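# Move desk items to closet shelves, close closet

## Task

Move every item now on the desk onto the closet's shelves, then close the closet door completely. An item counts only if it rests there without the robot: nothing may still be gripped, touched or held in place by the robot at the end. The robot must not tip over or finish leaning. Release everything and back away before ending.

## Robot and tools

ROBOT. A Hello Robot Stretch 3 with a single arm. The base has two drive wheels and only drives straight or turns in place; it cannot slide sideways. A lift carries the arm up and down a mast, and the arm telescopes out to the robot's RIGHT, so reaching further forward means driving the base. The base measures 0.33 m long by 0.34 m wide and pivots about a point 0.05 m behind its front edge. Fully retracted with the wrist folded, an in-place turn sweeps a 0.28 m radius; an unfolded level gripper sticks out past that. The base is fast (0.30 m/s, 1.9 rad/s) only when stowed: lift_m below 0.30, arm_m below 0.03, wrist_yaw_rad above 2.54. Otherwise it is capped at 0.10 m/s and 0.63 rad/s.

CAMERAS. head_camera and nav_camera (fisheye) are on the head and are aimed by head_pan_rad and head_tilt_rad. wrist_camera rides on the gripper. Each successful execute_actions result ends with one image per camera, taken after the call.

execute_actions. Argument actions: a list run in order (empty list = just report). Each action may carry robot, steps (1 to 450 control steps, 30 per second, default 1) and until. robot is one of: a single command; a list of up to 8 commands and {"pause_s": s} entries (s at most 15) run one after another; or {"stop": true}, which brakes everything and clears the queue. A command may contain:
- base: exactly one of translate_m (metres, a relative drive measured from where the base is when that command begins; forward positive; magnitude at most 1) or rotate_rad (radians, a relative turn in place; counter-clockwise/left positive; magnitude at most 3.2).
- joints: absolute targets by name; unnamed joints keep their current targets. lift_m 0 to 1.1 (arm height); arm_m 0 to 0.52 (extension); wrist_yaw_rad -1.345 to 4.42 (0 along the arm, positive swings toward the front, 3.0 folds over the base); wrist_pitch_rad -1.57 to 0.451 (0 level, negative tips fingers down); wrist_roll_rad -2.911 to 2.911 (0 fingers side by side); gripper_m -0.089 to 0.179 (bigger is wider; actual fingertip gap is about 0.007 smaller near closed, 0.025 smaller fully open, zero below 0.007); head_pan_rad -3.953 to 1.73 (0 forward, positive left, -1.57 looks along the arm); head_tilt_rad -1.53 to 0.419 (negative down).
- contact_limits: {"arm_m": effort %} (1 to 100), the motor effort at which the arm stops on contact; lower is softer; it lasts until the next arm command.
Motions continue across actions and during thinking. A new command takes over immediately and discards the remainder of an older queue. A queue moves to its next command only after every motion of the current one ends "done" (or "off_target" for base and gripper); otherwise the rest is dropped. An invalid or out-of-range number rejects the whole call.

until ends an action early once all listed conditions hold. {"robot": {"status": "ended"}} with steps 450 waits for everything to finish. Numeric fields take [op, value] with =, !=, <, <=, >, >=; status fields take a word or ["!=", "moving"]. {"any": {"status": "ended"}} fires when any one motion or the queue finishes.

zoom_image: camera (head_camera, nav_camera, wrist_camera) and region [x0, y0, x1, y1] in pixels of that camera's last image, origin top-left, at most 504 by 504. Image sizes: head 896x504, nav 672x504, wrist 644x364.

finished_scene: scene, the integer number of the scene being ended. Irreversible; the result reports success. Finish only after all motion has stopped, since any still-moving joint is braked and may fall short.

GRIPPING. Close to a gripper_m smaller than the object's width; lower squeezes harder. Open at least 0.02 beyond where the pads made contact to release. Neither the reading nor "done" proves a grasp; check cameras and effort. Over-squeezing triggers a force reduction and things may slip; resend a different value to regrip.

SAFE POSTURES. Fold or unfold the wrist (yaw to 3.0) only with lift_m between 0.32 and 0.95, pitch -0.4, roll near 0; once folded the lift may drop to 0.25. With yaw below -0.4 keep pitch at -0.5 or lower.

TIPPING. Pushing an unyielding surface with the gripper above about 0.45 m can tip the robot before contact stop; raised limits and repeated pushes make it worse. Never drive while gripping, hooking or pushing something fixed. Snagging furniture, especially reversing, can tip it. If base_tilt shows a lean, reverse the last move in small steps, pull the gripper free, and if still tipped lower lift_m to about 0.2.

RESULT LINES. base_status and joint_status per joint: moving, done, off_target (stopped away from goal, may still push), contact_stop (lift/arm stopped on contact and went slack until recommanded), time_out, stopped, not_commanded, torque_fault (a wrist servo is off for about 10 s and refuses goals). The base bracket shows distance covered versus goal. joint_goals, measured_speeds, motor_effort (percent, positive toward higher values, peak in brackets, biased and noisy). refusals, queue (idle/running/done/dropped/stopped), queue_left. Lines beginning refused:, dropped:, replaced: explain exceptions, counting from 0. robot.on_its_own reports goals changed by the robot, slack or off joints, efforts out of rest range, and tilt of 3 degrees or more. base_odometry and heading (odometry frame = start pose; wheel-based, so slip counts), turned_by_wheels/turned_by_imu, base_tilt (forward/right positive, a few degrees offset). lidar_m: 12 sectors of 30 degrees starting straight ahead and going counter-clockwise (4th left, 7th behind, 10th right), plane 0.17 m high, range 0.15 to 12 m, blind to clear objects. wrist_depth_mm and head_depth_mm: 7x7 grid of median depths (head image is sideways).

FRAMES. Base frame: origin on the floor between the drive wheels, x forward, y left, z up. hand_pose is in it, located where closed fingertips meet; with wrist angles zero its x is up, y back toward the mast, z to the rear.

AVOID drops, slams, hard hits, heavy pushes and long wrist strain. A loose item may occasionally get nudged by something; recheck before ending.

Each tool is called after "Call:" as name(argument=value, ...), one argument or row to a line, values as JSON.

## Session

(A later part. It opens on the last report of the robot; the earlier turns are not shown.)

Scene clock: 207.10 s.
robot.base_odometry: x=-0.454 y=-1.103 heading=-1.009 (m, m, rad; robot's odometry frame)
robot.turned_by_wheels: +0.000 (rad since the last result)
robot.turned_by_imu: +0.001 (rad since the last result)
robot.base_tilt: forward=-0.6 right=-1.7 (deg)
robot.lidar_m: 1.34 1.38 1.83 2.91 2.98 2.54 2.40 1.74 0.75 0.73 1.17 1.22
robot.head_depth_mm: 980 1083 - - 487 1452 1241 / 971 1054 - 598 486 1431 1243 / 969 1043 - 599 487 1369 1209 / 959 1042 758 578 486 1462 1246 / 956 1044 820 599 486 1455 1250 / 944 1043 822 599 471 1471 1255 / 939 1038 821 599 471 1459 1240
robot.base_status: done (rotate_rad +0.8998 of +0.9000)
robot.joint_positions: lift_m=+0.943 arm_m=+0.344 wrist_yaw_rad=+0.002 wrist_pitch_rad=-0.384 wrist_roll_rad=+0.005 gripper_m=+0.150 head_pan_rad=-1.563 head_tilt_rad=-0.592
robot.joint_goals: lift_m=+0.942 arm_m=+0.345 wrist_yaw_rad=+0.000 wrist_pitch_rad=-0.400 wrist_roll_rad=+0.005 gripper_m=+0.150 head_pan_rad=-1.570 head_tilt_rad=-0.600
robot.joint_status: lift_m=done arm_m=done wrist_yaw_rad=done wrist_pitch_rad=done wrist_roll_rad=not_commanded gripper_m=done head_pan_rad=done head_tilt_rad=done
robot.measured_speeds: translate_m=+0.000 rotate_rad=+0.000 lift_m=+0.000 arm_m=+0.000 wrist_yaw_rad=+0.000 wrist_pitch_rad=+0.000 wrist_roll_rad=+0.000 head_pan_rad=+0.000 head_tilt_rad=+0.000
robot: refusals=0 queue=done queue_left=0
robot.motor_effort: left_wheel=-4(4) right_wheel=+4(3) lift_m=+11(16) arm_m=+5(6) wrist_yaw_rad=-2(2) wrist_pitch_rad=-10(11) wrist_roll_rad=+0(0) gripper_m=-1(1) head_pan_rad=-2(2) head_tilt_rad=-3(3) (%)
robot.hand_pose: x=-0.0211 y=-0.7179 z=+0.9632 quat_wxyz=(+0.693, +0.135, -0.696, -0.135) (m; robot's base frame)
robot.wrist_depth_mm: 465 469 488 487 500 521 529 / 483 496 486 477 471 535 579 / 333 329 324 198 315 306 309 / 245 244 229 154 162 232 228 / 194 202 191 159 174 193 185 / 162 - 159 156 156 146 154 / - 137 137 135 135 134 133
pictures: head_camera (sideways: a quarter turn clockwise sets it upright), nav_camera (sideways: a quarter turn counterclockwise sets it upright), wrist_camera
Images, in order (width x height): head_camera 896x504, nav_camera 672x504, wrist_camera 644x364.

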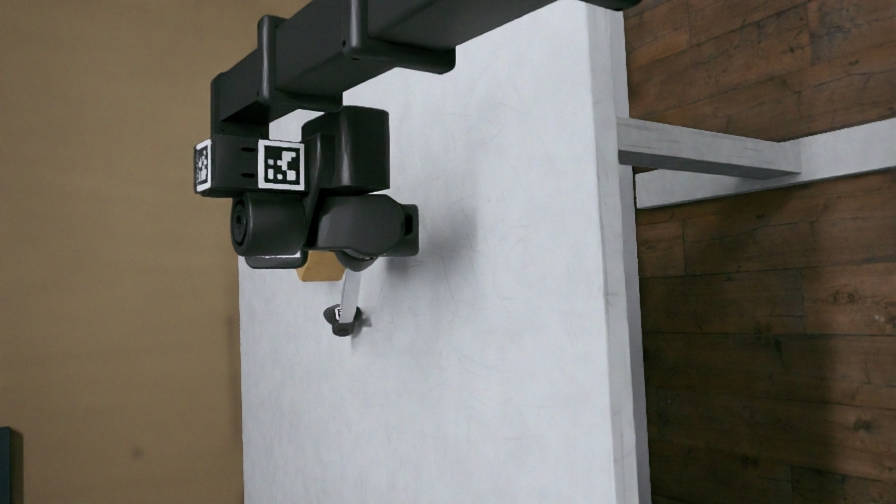

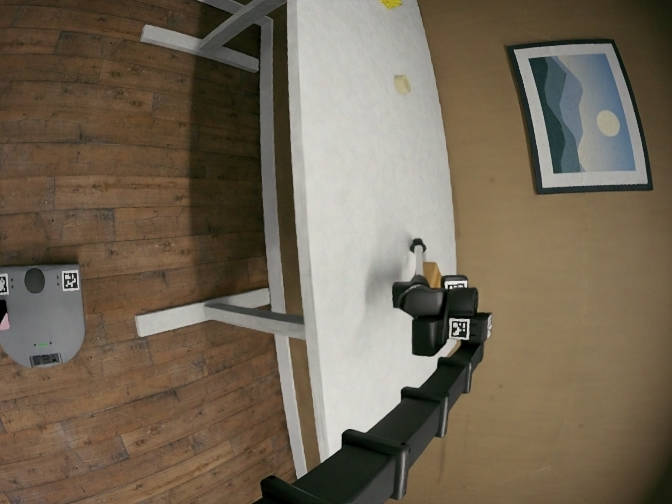

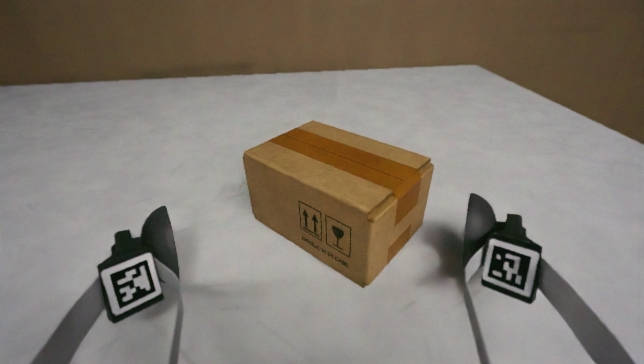

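Call:
execute_actions(
  actions=[
    {"robot":[{"joints":{"arm_m":0.36,"lift_m":0.952}},{"joints":{"gripper_m":0.045}},{"pause_s":0.5},{"joints":{"lift_m":1.02}}],"steps":200,"until":{"robot":{"status":"ended"}}},
  ],
)

Scene clock: 213.73 s.
robot.base_odometry: x=-0.454 y=-1.103 heading=-1.009 (m, m, rad; robot's odometry frame)
robot.turned_by_wheels: +0.000 (rad since the last result)
robot.turned_by_imu: +0.001 (rad since the last result)
robot.base_tilt: forward=-0.5 right=-1.7 (deg)
robot.lidar_m: 1.34 1.38 1.83 2.91 2.98 2.54 2.40 1.74 0.75 0.74 1.17 1.22
robot.head_depth_mm: 967 - 825 598 502 1458 1244 / 950 1054 820 599 486 1440 1243 / 942 - 779 599 486 1362 1222 / 956 1050 745 598 485 1461 1252 / 947 1035 815 600 485 1458 1246 / 944 1043 820 598 471 1456 1243 / 938 1034 817 598 471 1462 1243
robot.base_status: done (rotate_rad +0.8999 of +0.9000)
robot.joint_positions: lift_m=+1.019 arm_m=+0.360 wrist_yaw_rad=+0.002 wrist_pitch_rad=-0.422 wrist_roll_rad=+0.005 gripper_m=+0.046 head_pan_rad=-1.563 head_tilt_rad=-0.592
robot.joint_goals: lift_m=+1.020 arm_m=+0.360 wrist_yaw_rad=+0.000 wrist_pitch_rad=-0.400 wrist_roll_rad=+0.005 gripper_m=+0.045 head_pan_rad=-1.570 head_tilt_rad=-0.600
robot.joint_status: lift_m=done arm_m=done wrist_yaw_rad=done wrist_pitch_rad=done wrist_roll_rad=not_commanded gripper_m=done head_pan_rad=done head_tilt_rad=done
robot.measured_speeds: translate_m=+0.000 rotate_rad=+0.000 lift_m=+0.000 arm_m=+0.000 wrist_yaw_rad=+0.000 wrist_pitch_rad=+0.000 wrist_roll_rad=+0.000 head_pan_rad=+0.000 head_tilt_rad=+0.000
robot: refusals=0 queue=done queue_left=0
robot.motor_effort: left_wheel=-3(4) right_wheel=+2(3) lift_m=+43(40) arm_m=+3(6) wrist_yaw_rad=-2(3) wrist_pitch_rad=+12(13) wrist_roll_rad=+0(0) gripper_m=-11(100) head_pan_rad=-2(1) head_tilt_rad=-2(3) (%)
robot.hand_pose: x=-0.0210 y=-0.7285 z=+1.0313 quat_wxyz=(+0.690, +0.149, -0.693, -0.148) (m; robot's base frame)
robot.wrist_depth_mm: 448 460 471 488 495 502 510 / 495 499 510 531 539 555 568 / 465 454 447 440 443 467 626 / 357 350 213 154 343 337 686 / 286 283 282 151 278 274 272 / 239 238 231 229 227 232 232 / 207 206 206 203 204 202 200
pictures: head_camera (sideways: a quarter turn clockwise sets it upright), nav_camera (sideways: a quarter turn counterclockwise sets it upright), wrist_camera
Images, in order (width x height): head_camera 896x504, nav_camera 672x504, wrist_camera 644x364.

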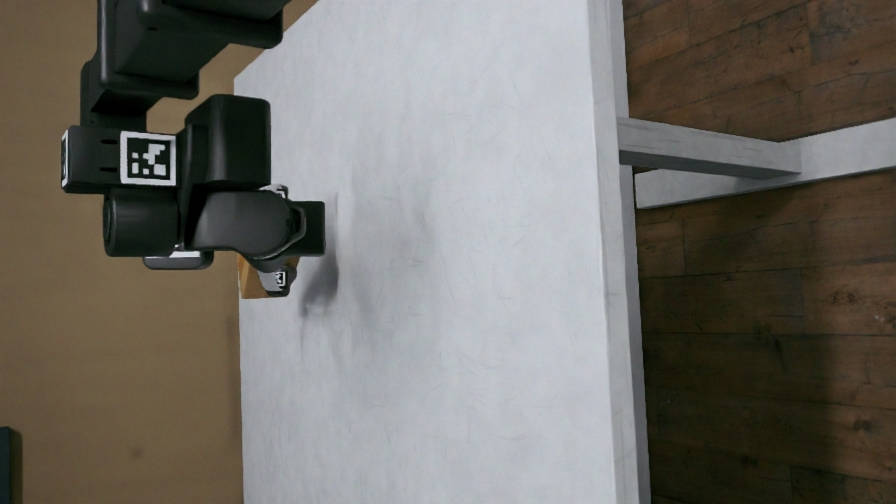

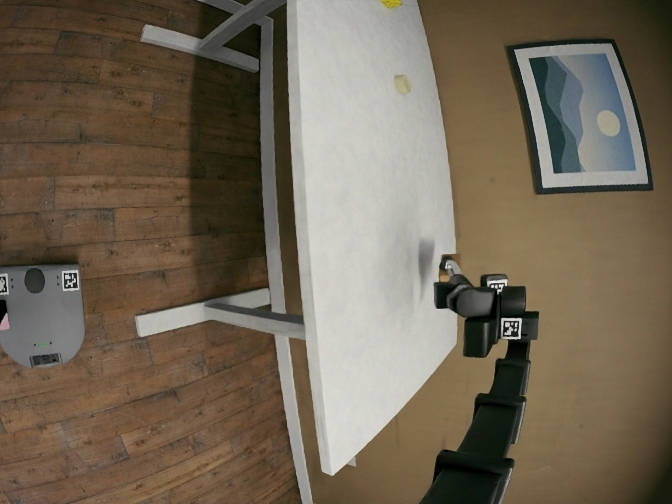

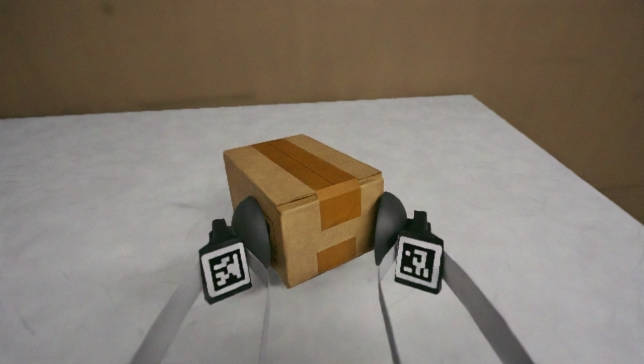

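Call:
execute_actions(
  actions=[
    {"robot":[{"joints":{"arm_m":0.0}},{"base":{"rotate_rad":1.571}},{"base":{"translate_m":1.0}},{"base":{"translate_m":1.0}},{"base":{"translate_m":0.3}},{"base":{"rotate_rad":1.571}},{"base":{"translate_m":-0.13},"joints":{"head_tilt_rad":-0.3,"wrist_pitch_rad":-0.1}}],"steps":450,"until":{"robot":{"status":"ended"}}},
    {"steps":450,"until":{"robot":{"status":"ended"}}},
    {"steps":450,"until":{"robot":{"status":"ended"}}},
  ],
)

Scene clock: 262.27 s.
robot.base_odometry: x=+1.562 y=+0.012 heading=+2.132 (m, m, rad; robot's odometry frame)
robot.turned_by_wheels: +3.142 (rad since the last result)
robot.turned_by_imu: +3.172 (rad since the last result)
robot.base_tilt: forward=-0.5 right=-1.7 (deg)
robot.lidar_m: 2.65 2.72 3.60 3.44 1.67 1.18 1.13 1.16 0.62 0.73 0.65 0.84
robot.head_depth_mm: 574 579 587 591 640 - - / 1065 1163 1089 1189 1049 - - / 1121 1200 1240 1324 - - - / 1117 1198 1235 1320 - - - / 1111 1183 1229 1314 1024 1255 1483 / 1109 1188 1224 1300 1116 1255 1473 / 1101 1175 1211 1303 1116 1260 1399
robot.base_status: done (translate_m -0.1300 of -0.1300)
robot.joint_positions: lift_m=+1.019 arm_m=+0.000 wrist_yaw_rad=+0.002 wrist_pitch_rad=-0.132 wrist_roll_rad=+0.005 gripper_m=+0.046 head_pan_rad=-1.563 head_tilt_rad=-0.310
robot.joint_goals: lift_m=+1.020 arm_m=+0.000 wrist_yaw_rad=+0.000 wrist_pitch_rad=-0.100 wrist_roll_rad=+0.005 gripper_m=+0.045 head_pan_rad=-1.570 head_tilt_rad=-0.300
robot.joint_status: lift_m=done arm_m=done wrist_yaw_rad=done wrist_pitch_rad=done wrist_roll_rad=not_commanded gripper_m=done head_pan_rad=done head_tilt_rad=done
robot.measured_speeds: translate_m=+0.000 rotate_rad=+0.000 lift_m=+0.000 arm_m=+0.000 wrist_yaw_rad=+0.000 wrist_pitch_rad=+0.000 wrist_roll_rad=+0.000 head_pan_rad=+0.000 head_tilt_rad=+0.000
robot: refusals=0 queue=done queue_left=0
robot.motor_effort: left_wheel=-4(9) right_wheel=+3(10) lift_m=+43(43) arm_m=-2(4) wrist_yaw_rad=-2(2) wrist_pitch_rad=+18(19) wrist_roll_rad=+0(0) gripper_m=-11(11) head_pan_rad=-3(2) head_tilt_rad=+3(21) (%)
robot.hand_pose: x=-0.0211 y=-0.3962 z=+1.1007 quat_wxyz=(+0.704, +0.047, -0.707, -0.046) (m; robot's base frame)
robot.wrist_depth_mm: 319 944 971 964 774 313 324 / 333 981 - - 711 329 340 / 348 - - - 829 351 356 / 360 - 211 153 495 366 385 / 387 724 783 151 408 391 411 / 407 444 - - - 420 - / 435 448 924 942 590 449 -
pictures: head_camera (sideways: a quarter turn clockwise sets it upright), nav_camera (sideways: a quarter turn counterclockwise sets it upright), wrist_camera
Images, in order (width x height): head_camera 896x504, nav_camera 672x504, wrist_camera 644x364.

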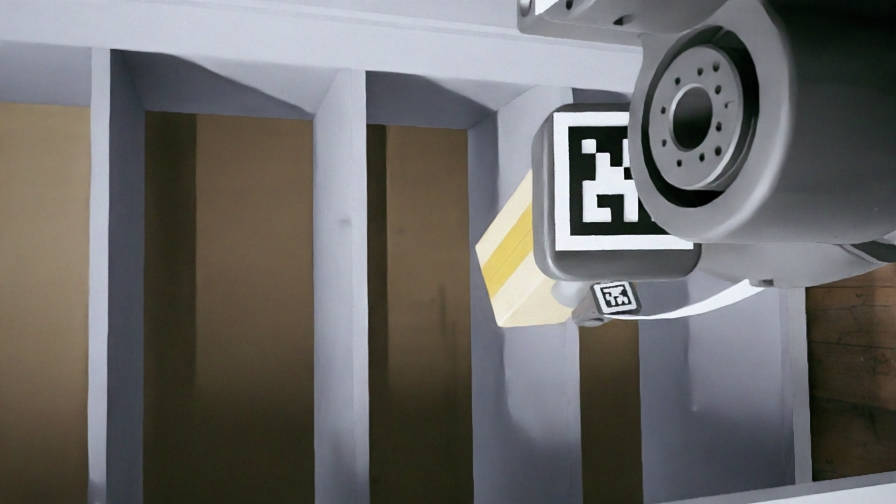

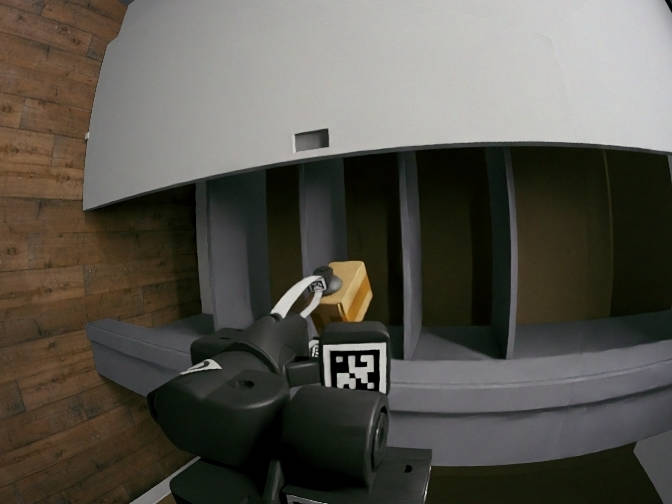

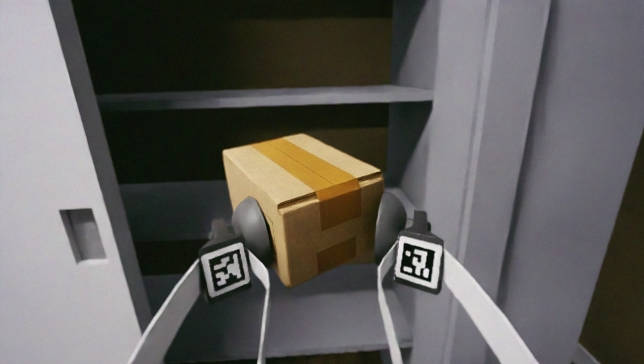

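Call:
execute_actions(
  actions=[
    {"robot":[{"joints":{"lift_m":0.96}},{"joints":{"arm_m":0.2}}],"steps":200,"until":{"robot":{"status":"ended"}}},
  ],
)

Scene clock: 273.60 s.
robot.base_odometry: x=+1.562 y=+0.012 heading=+2.132 (m, m, rad; robot's odometry frame)
robot.turned_by_wheels: +0.000 (rad since the last result)
robot.turned_by_imu: +0.001 (rad since the last result)
robot.base_tilt: forward=-0.5 right=-1.7 (deg)
robot.lidar_m: 2.65 2.72 3.60 3.43 1.66 1.19 1.13 1.16 0.62 0.73 0.65 0.84
robot.head_depth_mm: 577 581 586 590 - 659 706 / 1056 1167 1092 1194 - - 860 / 1118 1209 1240 1330 - - 1484 / 1119 1195 1225 1314 - 1214 1488 / 1112 1193 1223 1303 1120 1247 1466 / 1106 1191 1229 1315 1119 1259 1490 / 1103 1175 1215 1297 1114 1253 1389
robot.base_status: done (translate_m -0.1300 of -0.1300)
robot.joint_positions: lift_m=+0.960 arm_m=+0.200 wrist_yaw_rad=+0.002 wrist_pitch_rad=-0.130 wrist_roll_rad=+0.005 gripper_m=+0.046 head_pan_rad=-1.563 head_tilt_rad=-0.310
robot.joint_goals: lift_m=+0.960 arm_m=+0.200 wrist_yaw_rad=+0.000 wrist_pitch_rad=-0.100 wrist_roll_rad=+0.005 gripper_m=+0.045 head_pan_rad=-1.570 head_tilt_rad=-0.300
robot.joint_status: lift_m=done arm_m=done wrist_yaw_rad=done wrist_pitch_rad=done wrist_roll_rad=not_commanded gripper_m=done head_pan_rad=done head_tilt_rad=done
robot.measured_speeds: translate_m=+0.000 rotate_rad=+0.000 lift_m=+0.000 arm_m=+0.000 wrist_yaw_rad=+0.000 wrist_pitch_rad=+0.000 wrist_roll_rad=+0.000 head_pan_rad=+0.000 head_tilt_rad=+0.000
robot: refusals=0 queue=done queue_left=0
robot.motor_effort: left_wheel=-3(4) right_wheel=+3(3) lift_m=+18(44) arm_m=+3(4) wrist_yaw_rad=-2(2) wrist_pitch_rad=+18(19) wrist_roll_rad=+0(0) gripper_m=-11(11) head_pan_rad=-2(3) head_tilt_rad=+2(3) (%)
robot.hand_pose: x=-0.0211 y=-0.5956 z=+1.0420 quat_wxyz=(+0.704, +0.047, -0.707, -0.046) (m; robot's base frame)
robot.wrist_depth_mm: 783 761 765 796 755 415 186 / 790 805 812 819 706 420 188 / 831 829 844 878 783 422 191 / 896 900 213 153 717 284 192 / 620 609 604 152 593 284 195 / 995 - - 991 911 271 195 / 846 825 845 816 766 273 199
pictures: head_camera (sideways: a quarter turn clockwise sets it upright), nav_camera (sideways: a quarter turn counterclockwise sets it upright), wrist_camera
Images, in order (width x height): head_camera 896x504, nav_camera 672x504, wrist_camera 644x364.

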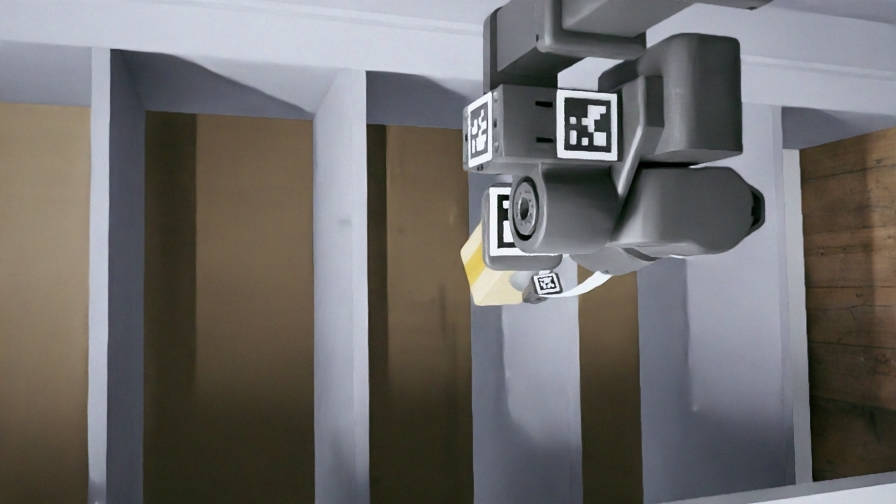

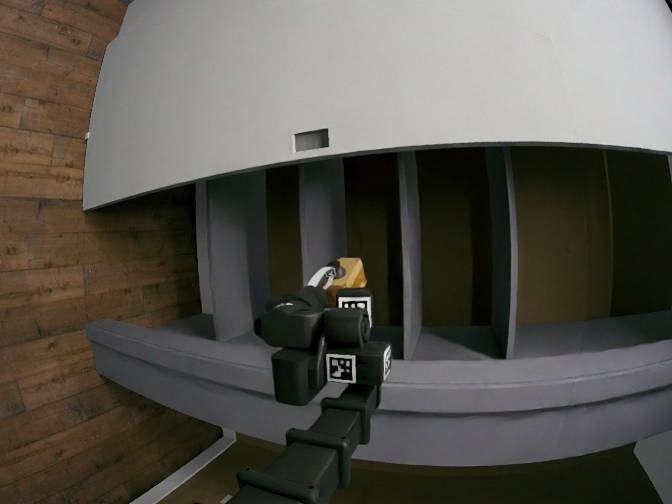

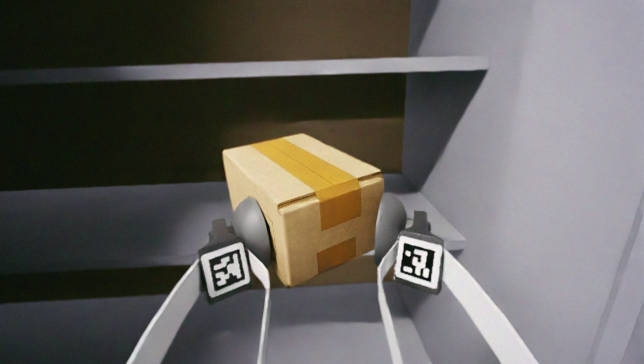

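Call:
execute_actions(
  actions=[
    {"robot":[{"joints":{"arm_m":0.0}},{"joints":{"wrist_yaw_rad":1.57,"lift_m":0.85}},{"base":{"rotate_rad":-0.6}},{"base":{"translate_m":0.354}},{"base":{"rotate_rad":0.6}},{"base":{"translate_m":-0.292}},{"joints":{"wrist_yaw_rad":0.0}},{"joints":{"arm_m":0.25}}],"steps":450,"until":{"robot":{"status":"ended"}}},
    {"steps":300,"until":{"robot":{"status":"ended"}}},
  ],
)

Scene clock: 305.53 s.
robot.base_odometry: x=+1.731 y=+0.118 heading=+2.132 (m, m, rad; robot's odometry frame)
robot.turned_by_wheels: +0.000 (rad since the last result)
robot.turned_by_imu: +0.003 (rad since the last result)
robot.base_tilt: forward=-0.6 right=-1.7 (deg)
robot.lidar_m: 1.34 2.72 3.64 3.26 1.66 1.17 1.12 1.15 0.44 1.03 0.47 0.56
robot.head_depth_mm: 738 815 820 827 832 545 - / 871 1013 993 1124 994 - 938 / 871 1014 1046 1137 992 - 941 / 871 1010 1045 1134 713 1171 958 / 873 1009 1036 1124 947 1215 997 / 873 996 1033 1125 945 1209 993 / 872 993 1031 1115 939 1163 997
robot.base_status: done (translate_m -0.2920 of -0.2920)
robot.joint_positions: lift_m=+0.850 arm_m=+0.250 wrist_yaw_rad=+0.002 wrist_pitch_rad=-0.130 wrist_roll_rad=+0.005 gripper_m=+0.046 head_pan_rad=-1.563 head_tilt_rad=-0.309
robot.joint_goals: lift_m=+0.850 arm_m=+0.250 wrist_yaw_rad=+0.000 wrist_pitch_rad=-0.100 wrist_roll_rad=+0.005 gripper_m=+0.045 head_pan_rad=-1.570 head_tilt_rad=-0.300
robot.joint_status: lift_m=done arm_m=done wrist_yaw_rad=done wrist_pitch_rad=done wrist_roll_rad=not_commanded gripper_m=done head_pan_rad=done head_tilt_rad=done
robot.measured_speeds: translate_m=+0.000 rotate_rad=+0.000 lift_m=+0.000 arm_m=+0.000 wrist_yaw_rad=+0.000 wrist_pitch_rad=+0.000 wrist_roll_rad=+0.000 head_pan_rad=+0.000 head_tilt_rad=+0.000
robot: refusals=0 queue=done queue_left=0
robot.motor_effort: left_wheel=-3(10) right_wheel=+4(8) lift_m=+18(15) arm_m=+4(1) wrist_yaw_rad=-1(4) wrist_pitch_rad=+18(18) wrist_roll_rad=+0(0) gripper_m=-11(11) head_pan_rad=-2(3) head_tilt_rad=+3(2) (%)
robot.hand_pose: x=-0.0211 y=-0.6456 z=+0.9321 quat_wxyz=(+0.704, +0.047, -0.707, -0.046) (m; robot's base frame)
robot.wrist_depth_mm: 546 544 556 567 571 405 278 / 575 576 593 598 602 397 283 / 597 620 623 632 628 410 283 / 585 573 213 153 516 418 283 / 380 371 369 151 338 354 287 / 283 281 274 271 281 293 283 / 689 683 711 682 647 398 293
pictures: head_camera (sideways: a quarter turn clockwise sets it upright), nav_camera (sideways: a quarter turn counterclockwise sets it upright), wrist_camera
Images, in order (width x height): head_camera 896x504, nav_camera 672x504, wrist_camera 644x364.

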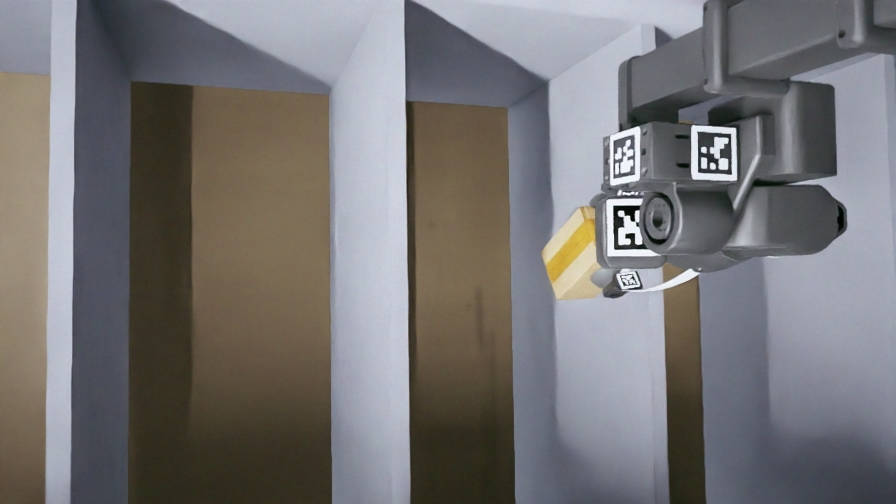

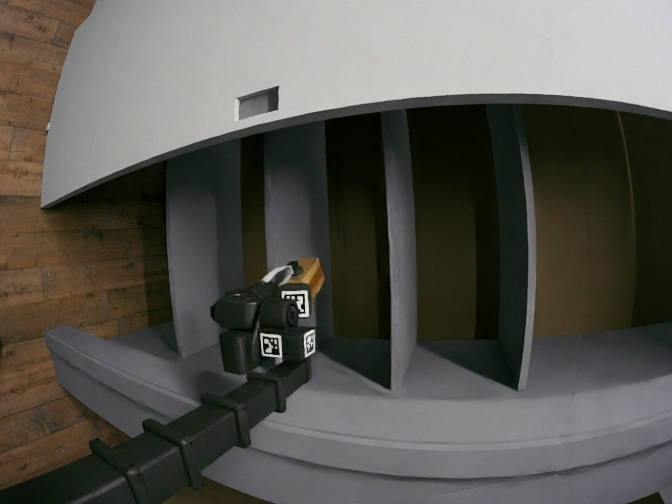

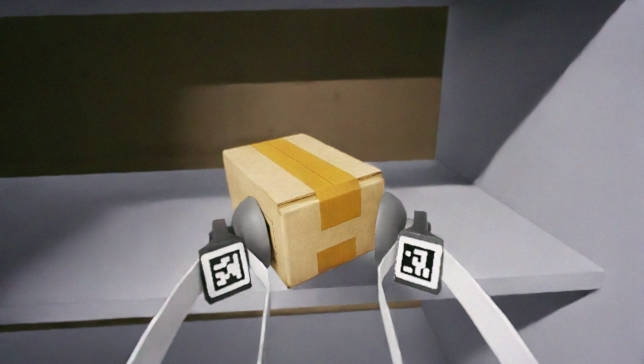

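Call:
execute_actions(
  actions=[
    {"robot":[{"joints":{"arm_m":0.45}},{"joints":{"lift_m":0.79}}],"steps":200,"until":{"robot":{"status":"ended"}}},
  ],
)

Scene clock: 311.97 s.
robot.base_odometry: x=+1.731 y=+0.118 heading=+2.132 (m, m, rad; robot's odometry frame)
robot.turned_by_wheels: +0.000 (rad since the last result)
robot.turned_by_imu: +0.001 (rad since the last result)
robot.base_tilt: forward=-0.5 right=-1.7 (deg)
robot.lidar_m: 1.34 2.74 3.65 3.25 1.65 1.18 1.12 1.15 0.44 1.04 0.47 0.56
robot.head_depth_mm: 737 815 821 831 834 800 - / 874 1006 990 1128 999 - 965 / 876 1018 1047 1141 1046 1211 992 / 875 1010 1041 1137 909 1192 995 / 874 1006 1038 1129 950 1211 993 / 877 1005 1037 1123 941 1208 991 / 741 996 1024 1116 943 1173 990
robot.base_status: done (translate_m -0.2920 of -0.2920)
robot.joint_positions: lift_m=+0.790 arm_m=+0.450 wrist_yaw_rad=+0.002 wrist_pitch_rad=-0.130 wrist_roll_rad=+0.005 gripper_m=+0.046 head_pan_rad=-1.563 head_tilt_rad=-0.309
robot.joint_goals: lift_m=+0.790 arm_m=+0.450 wrist_yaw_rad=+0.000 wrist_pitch_rad=-0.100 wrist_roll_rad=+0.005 gripper_m=+0.045 head_pan_rad=-1.570 head_tilt_rad=-0.300
robot.joint_status: lift_m=done arm_m=done wrist_yaw_rad=done wrist_pitch_rad=done wrist_roll_rad=not_commanded gripper_m=done head_pan_rad=done head_tilt_rad=done
robot.measured_speeds: translate_m=+0.000 rotate_rad=+0.000 lift_m=+0.000 arm_m=+0.000 wrist_yaw_rad=+0.000 wrist_pitch_rad=+0.000 wrist_roll_rad=+0.000 head_pan_rad=+0.000 head_tilt_rad=+0.000
robot: refusals=0 queue=done queue_left=0
robot.motor_effort: left_wheel=-4(4) right_wheel=+4(4) lift_m=+18(19) arm_m=+4(5) wrist_yaw_rad=-1(2) wrist_pitch_rad=+17(18) wrist_roll_rad=+0(0) gripper_m=-10(11) head_pan_rad=+0(2) head_tilt_rad=+3(2) (%)
robot.hand_pose: x=-0.0211 y=-0.8456 z=+0.8720 quat_wxyz=(+0.704, +0.047, -0.707, -0.046) (m; robot's base frame)
robot.wrist_depth_mm: 379 378 386 387 396 398 268 / 390 398 405 409 416 390 274 / 415 415 426 432 437 408 273 / 379 371 212 154 340 334 275 / 252 243 242 152 223 229 224 / 185 185 172 168 169 175 172 / 148 147 145 144 143 141 139
pictures: head_camera (sideways: a quarter turn clockwise sets it upright), nav_camera (sideways: a quarter turn counterclockwise sets it upright), wrist_camera
Images, in order (width x height): head_camera 896x504, nav_camera 672x504, wrist_camera 644x364.

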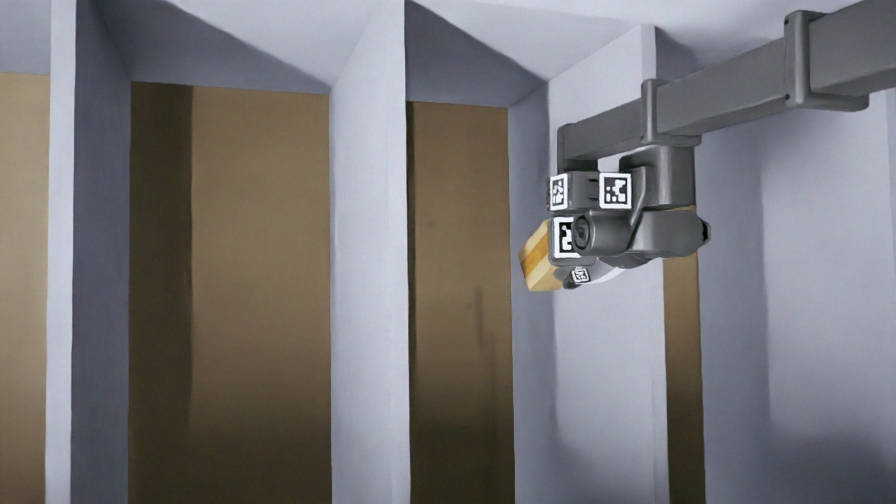

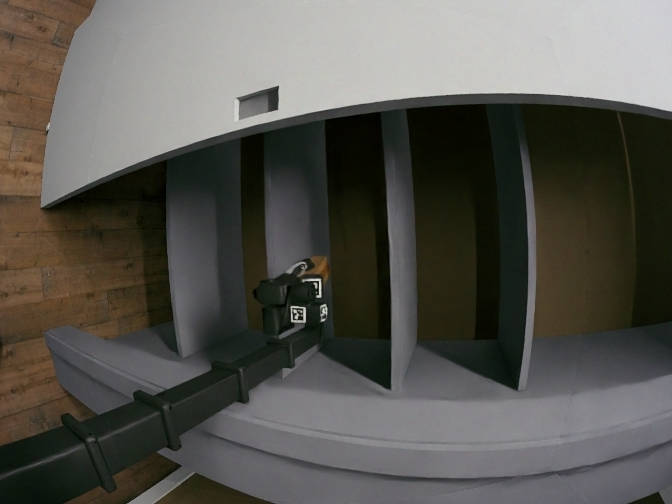

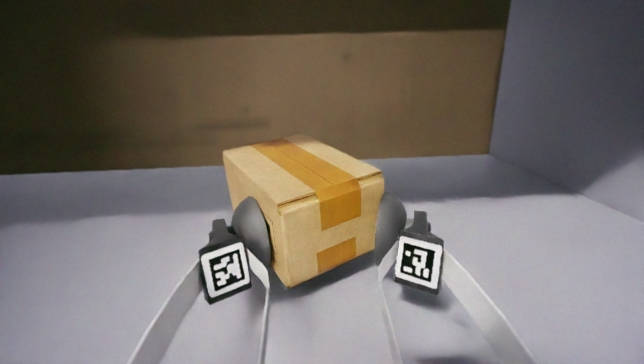

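Call:
execute_actions(
  actions=[
    {"robot":[{"joints":{"lift_m":0.778}},{"joints":{"gripper_m":0.15}},{"joints":{"arm_m":0.0}},{"joints":{"wrist_pitch_rad":-0.4,"wrist_yaw_rad":1.5}},{"joints":{"wrist_yaw_rad":3.0}},{"joints":{"lift_m":0.25}},{"base":{"rotate_rad":1.571}},{"base":{"translate_m":1.0}}],"steps":450,"until":{"robot":{"status":"ended"}}},
    {"robot":[{"base":{"translate_m":1.0}},{"base":{"translate_m":0.47}},{"base":{"rotate_rad":1.571},"joints":{"lift_m":0.93}},{"joints":{"wrist_yaw_rad":1.2}},{"joints":{"lift_m":1.05}},{"joints":{"wrist_yaw_rad":0,"head_tilt_rad":-0.6}}],"steps":450,"until":{"robot":{"status":"ended"}}},
    {"steps":300,"until":{"robot":{"status":"ended"}}},
  ],
)

Scene clock: 354.73 s.
robot.base_odometry: x=+0.948 y=+1.362 heading=-2.580 (m, m, rad; robot's odometry frame)
robot.turned_by_wheels: +1.571 (rad since the last result)
robot.turned_by_imu: +1.591 (rad since the last result)
robot.base_tilt: forward=-0.5 right=-1.7 (deg)
robot.lidar_m: 3.68 3.40 2.71 1.72 0.60 0.36 0.35 1.12 1.24 1.18 1.22 1.64
robot.head_depth_mm: 995 1083 - - - - 1217 / 995 1084 - - - - - / 994 1075 - - - - 1193 / 987 1089 - 1370 - 1469 1241 / 981 1082 1207 1333 1593 1455 1249 / 981 1079 1198 1334 1543 1466 1240 / 982 1083 1194 1337 1544 1458 1240
robot.base_status: done (rotate_rad +1.5708 of +1.5710)
robot.joint_positions: lift_m=+1.050 arm_m=+0.000 wrist_yaw_rad=+0.003 wrist_pitch_rad=-0.414 wrist_roll_rad=+0.005 gripper_m=+0.150 head_pan_rad=-1.563 head_tilt_rad=-0.592
robot.joint_goals: lift_m=+1.050 arm_m=+0.000 wrist_yaw_rad=+0.000 wrist_pitch_rad=-0.400 wrist_roll_rad=+0.005 gripper_m=+0.150 head_pan_rad=-1.570 head_tilt_rad=-0.600
robot.joint_status: lift_m=done arm_m=done wrist_yaw_rad=done wrist_pitch_rad=done wrist_roll_rad=not_commanded gripper_m=done head_pan_rad=done head_tilt_rad=done
robot.measured_speeds: translate_m=+0.000 rotate_rad=+0.000 lift_m=+0.000 arm_m=+0.000 wrist_yaw_rad=+0.000 wrist_pitch_rad=+0.000 wrist_roll_rad=+0.000 head_pan_rad=+0.000 head_tilt_rad=+0.000
robot: refusals=0 queue=done queue_left=0
robot.motor_effort: left_wheel=-4(12) right_wheel=+3(11) lift_m=+42(45) arm_m=-2(1) wrist_yaw_rad=-2(1) wrist_pitch_rad=+8(18) wrist_roll_rad=+0(0) gripper_m=+0(100) head_pan_rad=-1(0) head_tilt_rad=-3(17) (%)
robot.hand_pose: x=-0.0209 y=-0.3702 z=+1.0631 quat_wxyz=(+0.691, +0.146, -0.693, -0.145) (m; robot's base frame)
robot.wrist_depth_mm: 798 835 840 823 844 864 877 / 889 873 909 909 899 942 939 / 935 967 - - - - - / - - - - - - - / - - - - - - - / - - - - - - - / - - - - - - -
pictures: head_camera (sideways: a quarter turn clockwise sets it upright), nav_camera (sideways: a quarter turn counterclockwise sets it upright), wrist_camera
Images, in order (width x height): head_camera 896x504, nav_camera 672x504, wrist_camera 644x364.

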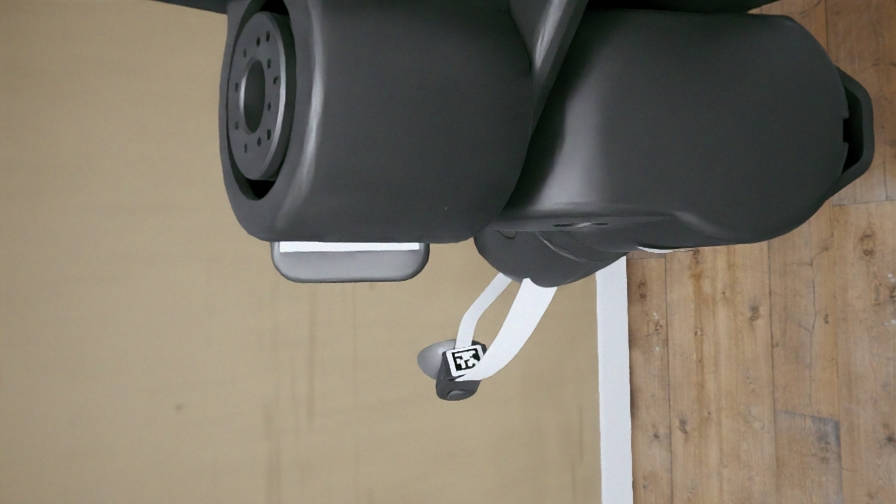

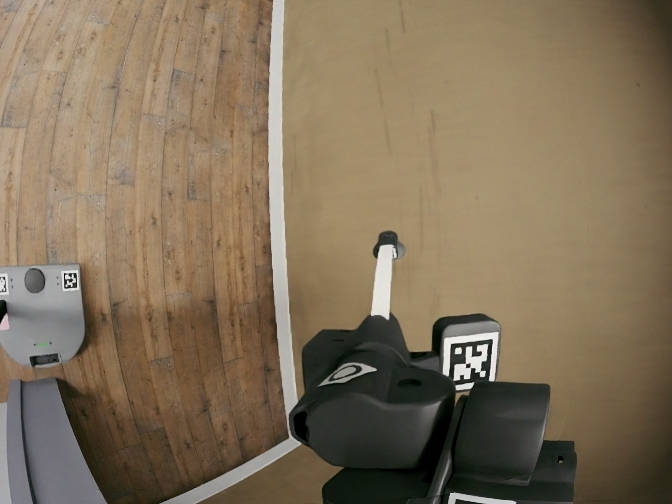

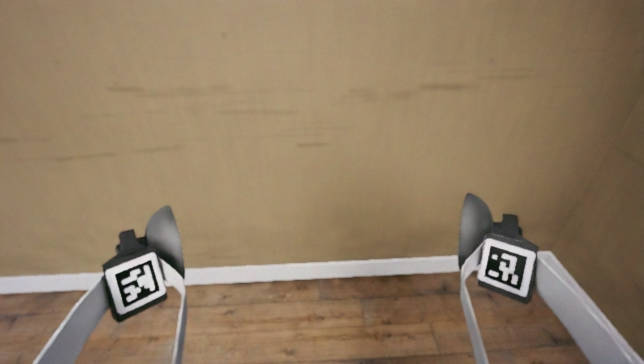

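Call:
execute_actions(
  actions=[
    {"robot":[{"joints":{"lift_m":0.9,"wrist_yaw_rad":3.0}},{"joints":{"lift_m":0.25},"base":{"rotate_rad":0.523}},{"base":{"translate_m":1.0}},{"base":{"translate_m":1.0}},{"base":{"translate_m":0.94}},{"base":{"rotate_rad":1.048},"joints":{"lift_m":0.93}},{"joints":{"wrist_yaw_rad":1.2}},{"joints":{"lift_m":1.05,"wrist_yaw_rad":0.6}}],"steps":450,"until":{"robot":{"status":"ended"}}},
    {"steps":450,"until":{"robot":{"status":"ended"}}},
    {"steps":450,"until":{"robot":{"status":"ended"}}},
  ],
)

Scene clock: 398.30 s.
robot.base_odometry: x=-0.426 y=-1.237 heading=-1.009 (m, m, rad; robot's odometry frame)
robot.turned_by_wheels: +1.571 (rad since the last result)
robot.turned_by_imu: +1.605 (rad since the last result)
robot.base_tilt: forward=-0.5 right=-1.8 (deg)
robot.lidar_m: 1.12 1.17 1.64 2.92 3.04 2.72 2.63 1.59 0.80 1.12 1.17 1.03
robot.head_depth_mm: 940 1019 - - - - 1191 / 938 1018 - - - - 1213 / 932 1012 - - - - 1240 / 939 1035 864 595 - - 1250 / 934 1032 - - - 1394 1246 / 930 1026 916 555 - 1419 1232 / 929 1027 862 576 493 1422 1249
robot.base_status: done (rotate_rad +1.0478 of +1.0480)
robot.joint_positions: lift_m=+1.050 arm_m=+0.000 wrist_yaw_rad=+0.603 wrist_pitch_rad=-0.413 wrist_roll_rad=+0.005 gripper_m=+0.150 head_pan_rad=-1.563 head_tilt_rad=-0.593
robot.joint_goals: lift_m=+1.050 arm_m=+0.000 wrist_yaw_rad=+0.600 wrist_pitch_rad=-0.400 wrist_roll_rad=+0.005 gripper_m=+0.150 head_pan_rad=-1.570 head_tilt_rad=-0.600
robot.joint_status: lift_m=done arm_m=done wrist_yaw_rad=done wrist_pitch_rad=done wrist_roll_rad=not_commanded gripper_m=done head_pan_rad=done head_tilt_rad=done
robot.measured_speeds: translate_m=+0.000 rotate_rad=+0.000 lift_m=+0.000 arm_m=+0.000 wrist_yaw_rad=+0.000 wrist_pitch_rad=+0.000 wrist_roll_rad=+0.000 head_pan_rad=+0.000 head_tilt_rad=+0.000
robot: refusals=0 queue=done queue_left=0
robot.motor_effort: left_wheel=-3(12) right_wheel=+3(11) lift_m=+43(49) arm_m=-1(1) wrist_yaw_rad=-2(11) wrist_pitch_rad=+8(8) wrist_roll_rad=+0(0) gripper_m=+0(4) head_pan_rad=+0(1) head_tilt_rad=-3(3) (%)
robot.hand_pose: x=+0.1061 y=-0.3306 z=+1.0633 quat_wxyz=(+0.703, +0.344, -0.619, +0.066) (m; robot's base frame)
robot.wrist_depth_mm: 805 - - 937 819 700 632 / 820 783 706 757 767 699 646 / 546 543 537 530 515 509 510 / 876 410 405 407 405 399 389 / 947 - 331 324 325 338 322 / - - 301 277 272 254 269 / - - - 250 235 235 233
pictures: head_camera (sideways: a quarter turn clockwise sets it upright), nav_camera (sideways: a quarter turn counterclockwise sets it upright), wrist_camera
Images, in order (width x height): head_camera 896x504, nav_camera 672x504, wrist_camera 644x364.

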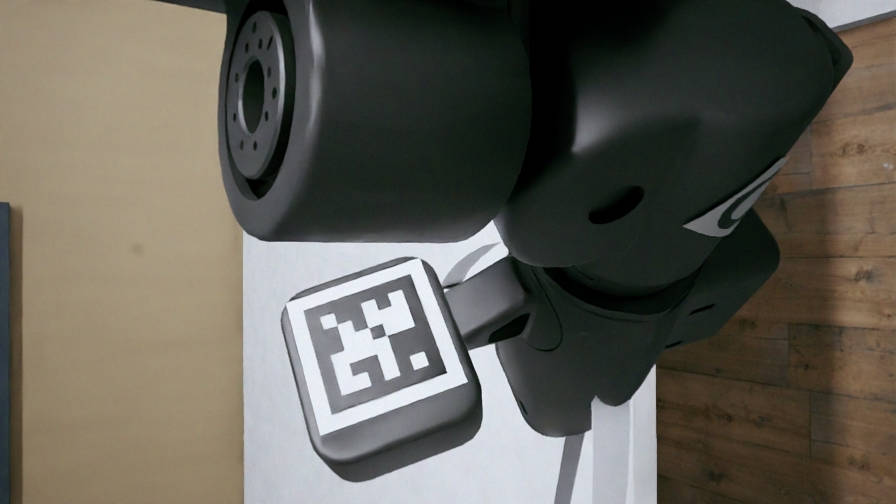

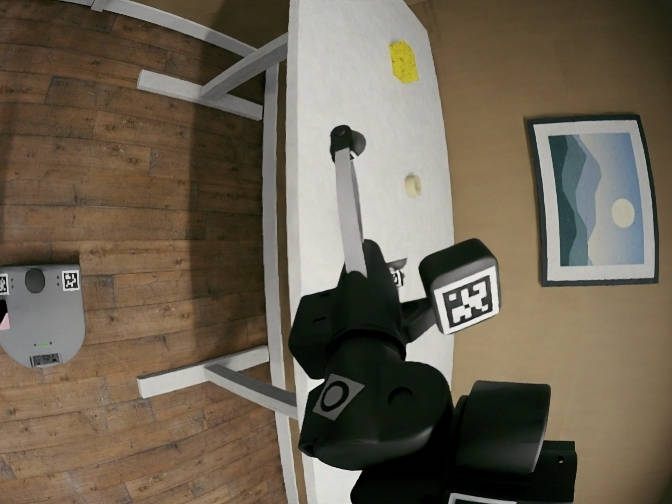

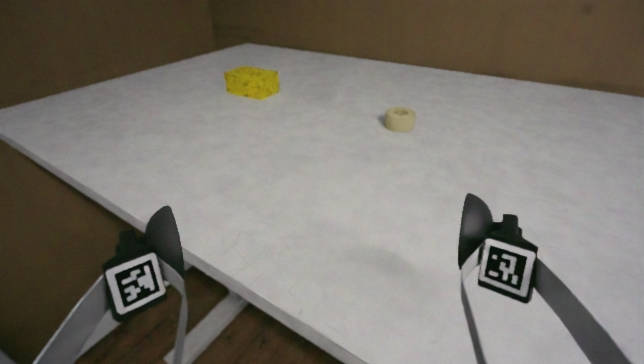

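Call:
execute_actions(
  actions=[
    {"robot":[{"base":{"translate_m":0.21},"joints":{"wrist_yaw_rad":0,"arm_m":0.2}},{"joints":{"lift_m":0.955,"gripper_m":0.11}}],"steps":250,"until":{"robot":{"status":"ended"}}},
  ],
)

Scene clock: 407.80 s.
robot.base_odometry: x=-0.314 y=-1.414 heading=-1.009 (m, m, rad; robot's odometry frame)
robot.turned_by_wheels: +0.000 (rad since the last result)
robot.turned_by_imu: +0.003 (rad since the last result)
robot.base_tilt: forward=-0.6 right=-1.7 (deg)
robot.lidar_m: 0.91 0.96 1.34 2.91 3.04 2.94 2.84 0.96 0.93 1.12 0.88 0.97
robot.head_depth_mm: 940 1033 - 575 469 1430 1249 / 935 1031 - - 472 1421 1241 / 936 1040 - - 471 1427 1244 / 935 1035 918 597 470 1412 1240 / 935 1034 817 575 471 1426 1245 / 933 1031 819 597 471 1425 1240 / 930 1031 815 599 471 1427 1241
robot.base_status: done (translate_m +0.2100 of +0.2100)
robot.joint_positions: lift_m=+0.955 arm_m=+0.200 wrist_yaw_rad=+0.002 wrist_pitch_rad=-0.413 wrist_roll_rad=+0.005 gripper_m=+0.110 head_pan_rad=-1.563 head_tilt_rad=-0.593
robot.joint_goals: lift_m=+0.955 arm_m=+0.200 wrist_yaw_rad=+0.000 wrist_pitch_rad=-0.400 wrist_roll_rad=+0.005 gripper_m=+0.110 head_pan_rad=-1.570 head_tilt_rad=-0.600
robot.joint_status: lift_m=done arm_m=done wrist_yaw_rad=done wrist_pitch_rad=done wrist_roll_rad=not_commanded gripper_m=done head_pan_rad=done head_tilt_rad=done
robot.measured_speeds: translate_m=+0.000 rotate_rad=+0.000 lift_m=+0.000 arm_m=+0.000 wrist_yaw_rad=+0.000 wrist_pitch_rad=+0.000 wrist_roll_rad=+0.000 head_pan_rad=+0.000 head_tilt_rad=+0.000
robot: refusals=0 queue=done queue_left=0
robot.motor_effort: left_wheel=-4(5) right_wheel=+3(7) lift_m=+17(47) arm_m=+3(3) wrist_yaw_rad=-2(4) wrist_pitch_rad=+8(8) wrist_roll_rad=+0(0) gripper_m=+1(100) head_pan_rad=-2(3) head_tilt_rad=-3(2) (%)
robot.hand_pose: x=-0.0211 y=-0.5696 z=+0.9692 quat_wxyz=(+0.691, +0.146, -0.693, -0.145) (m; robot's base frame)
robot.wrist_depth_mm: 584 591 605 605 597 596 594 / 484 470 461 462 448 439 435 / 324 326 321 293 311 306 306 / 248 246 244 241 240 237 235 / 199 199 197 195 194 194 190 / 167 169 163 164 164 161 161 / 144 143 143 142 141 140 139
pictures: head_camera (sideways: a quarter turn clockwise sets it upright), nav_camera (sideways: a quarter turn counterclockwise sets it upright), wrist_camera
Images, in order (width x height): head_camera 896x504, nav_camera 672x504, wrist_camera 644x364.

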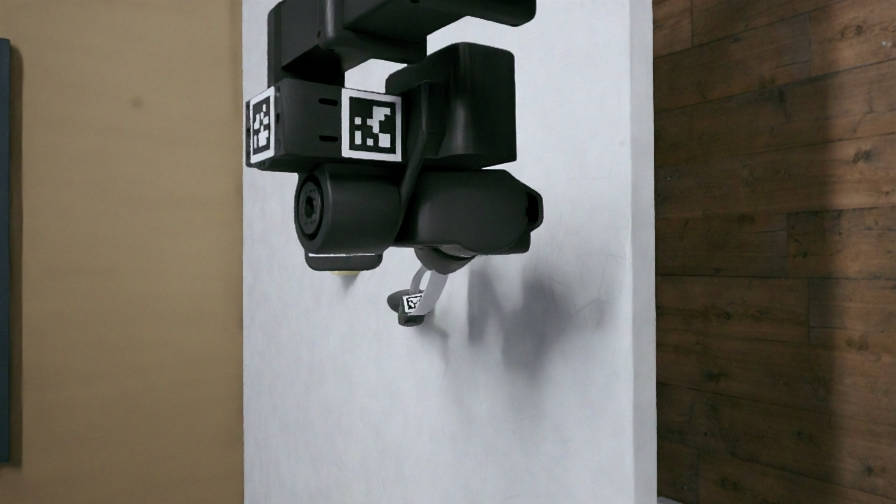

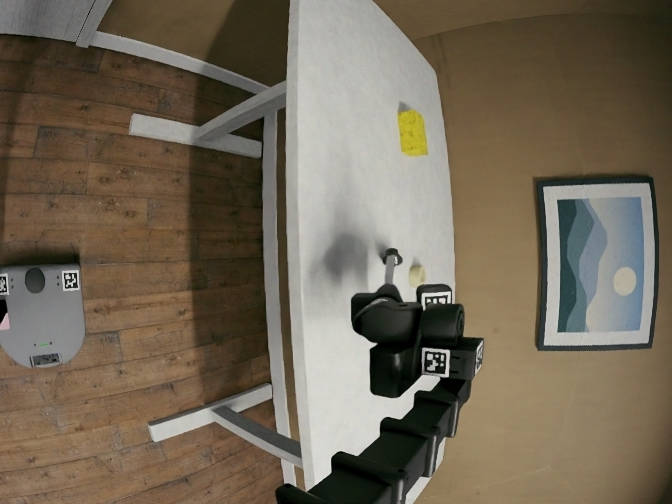

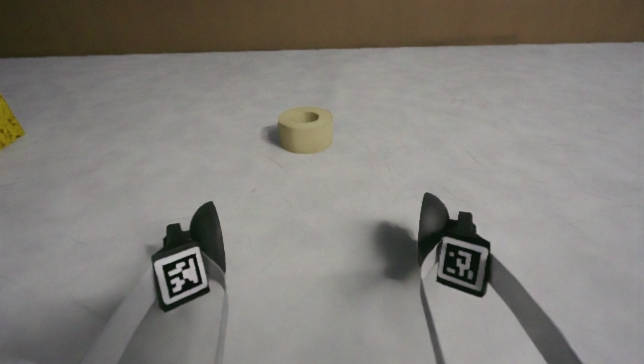

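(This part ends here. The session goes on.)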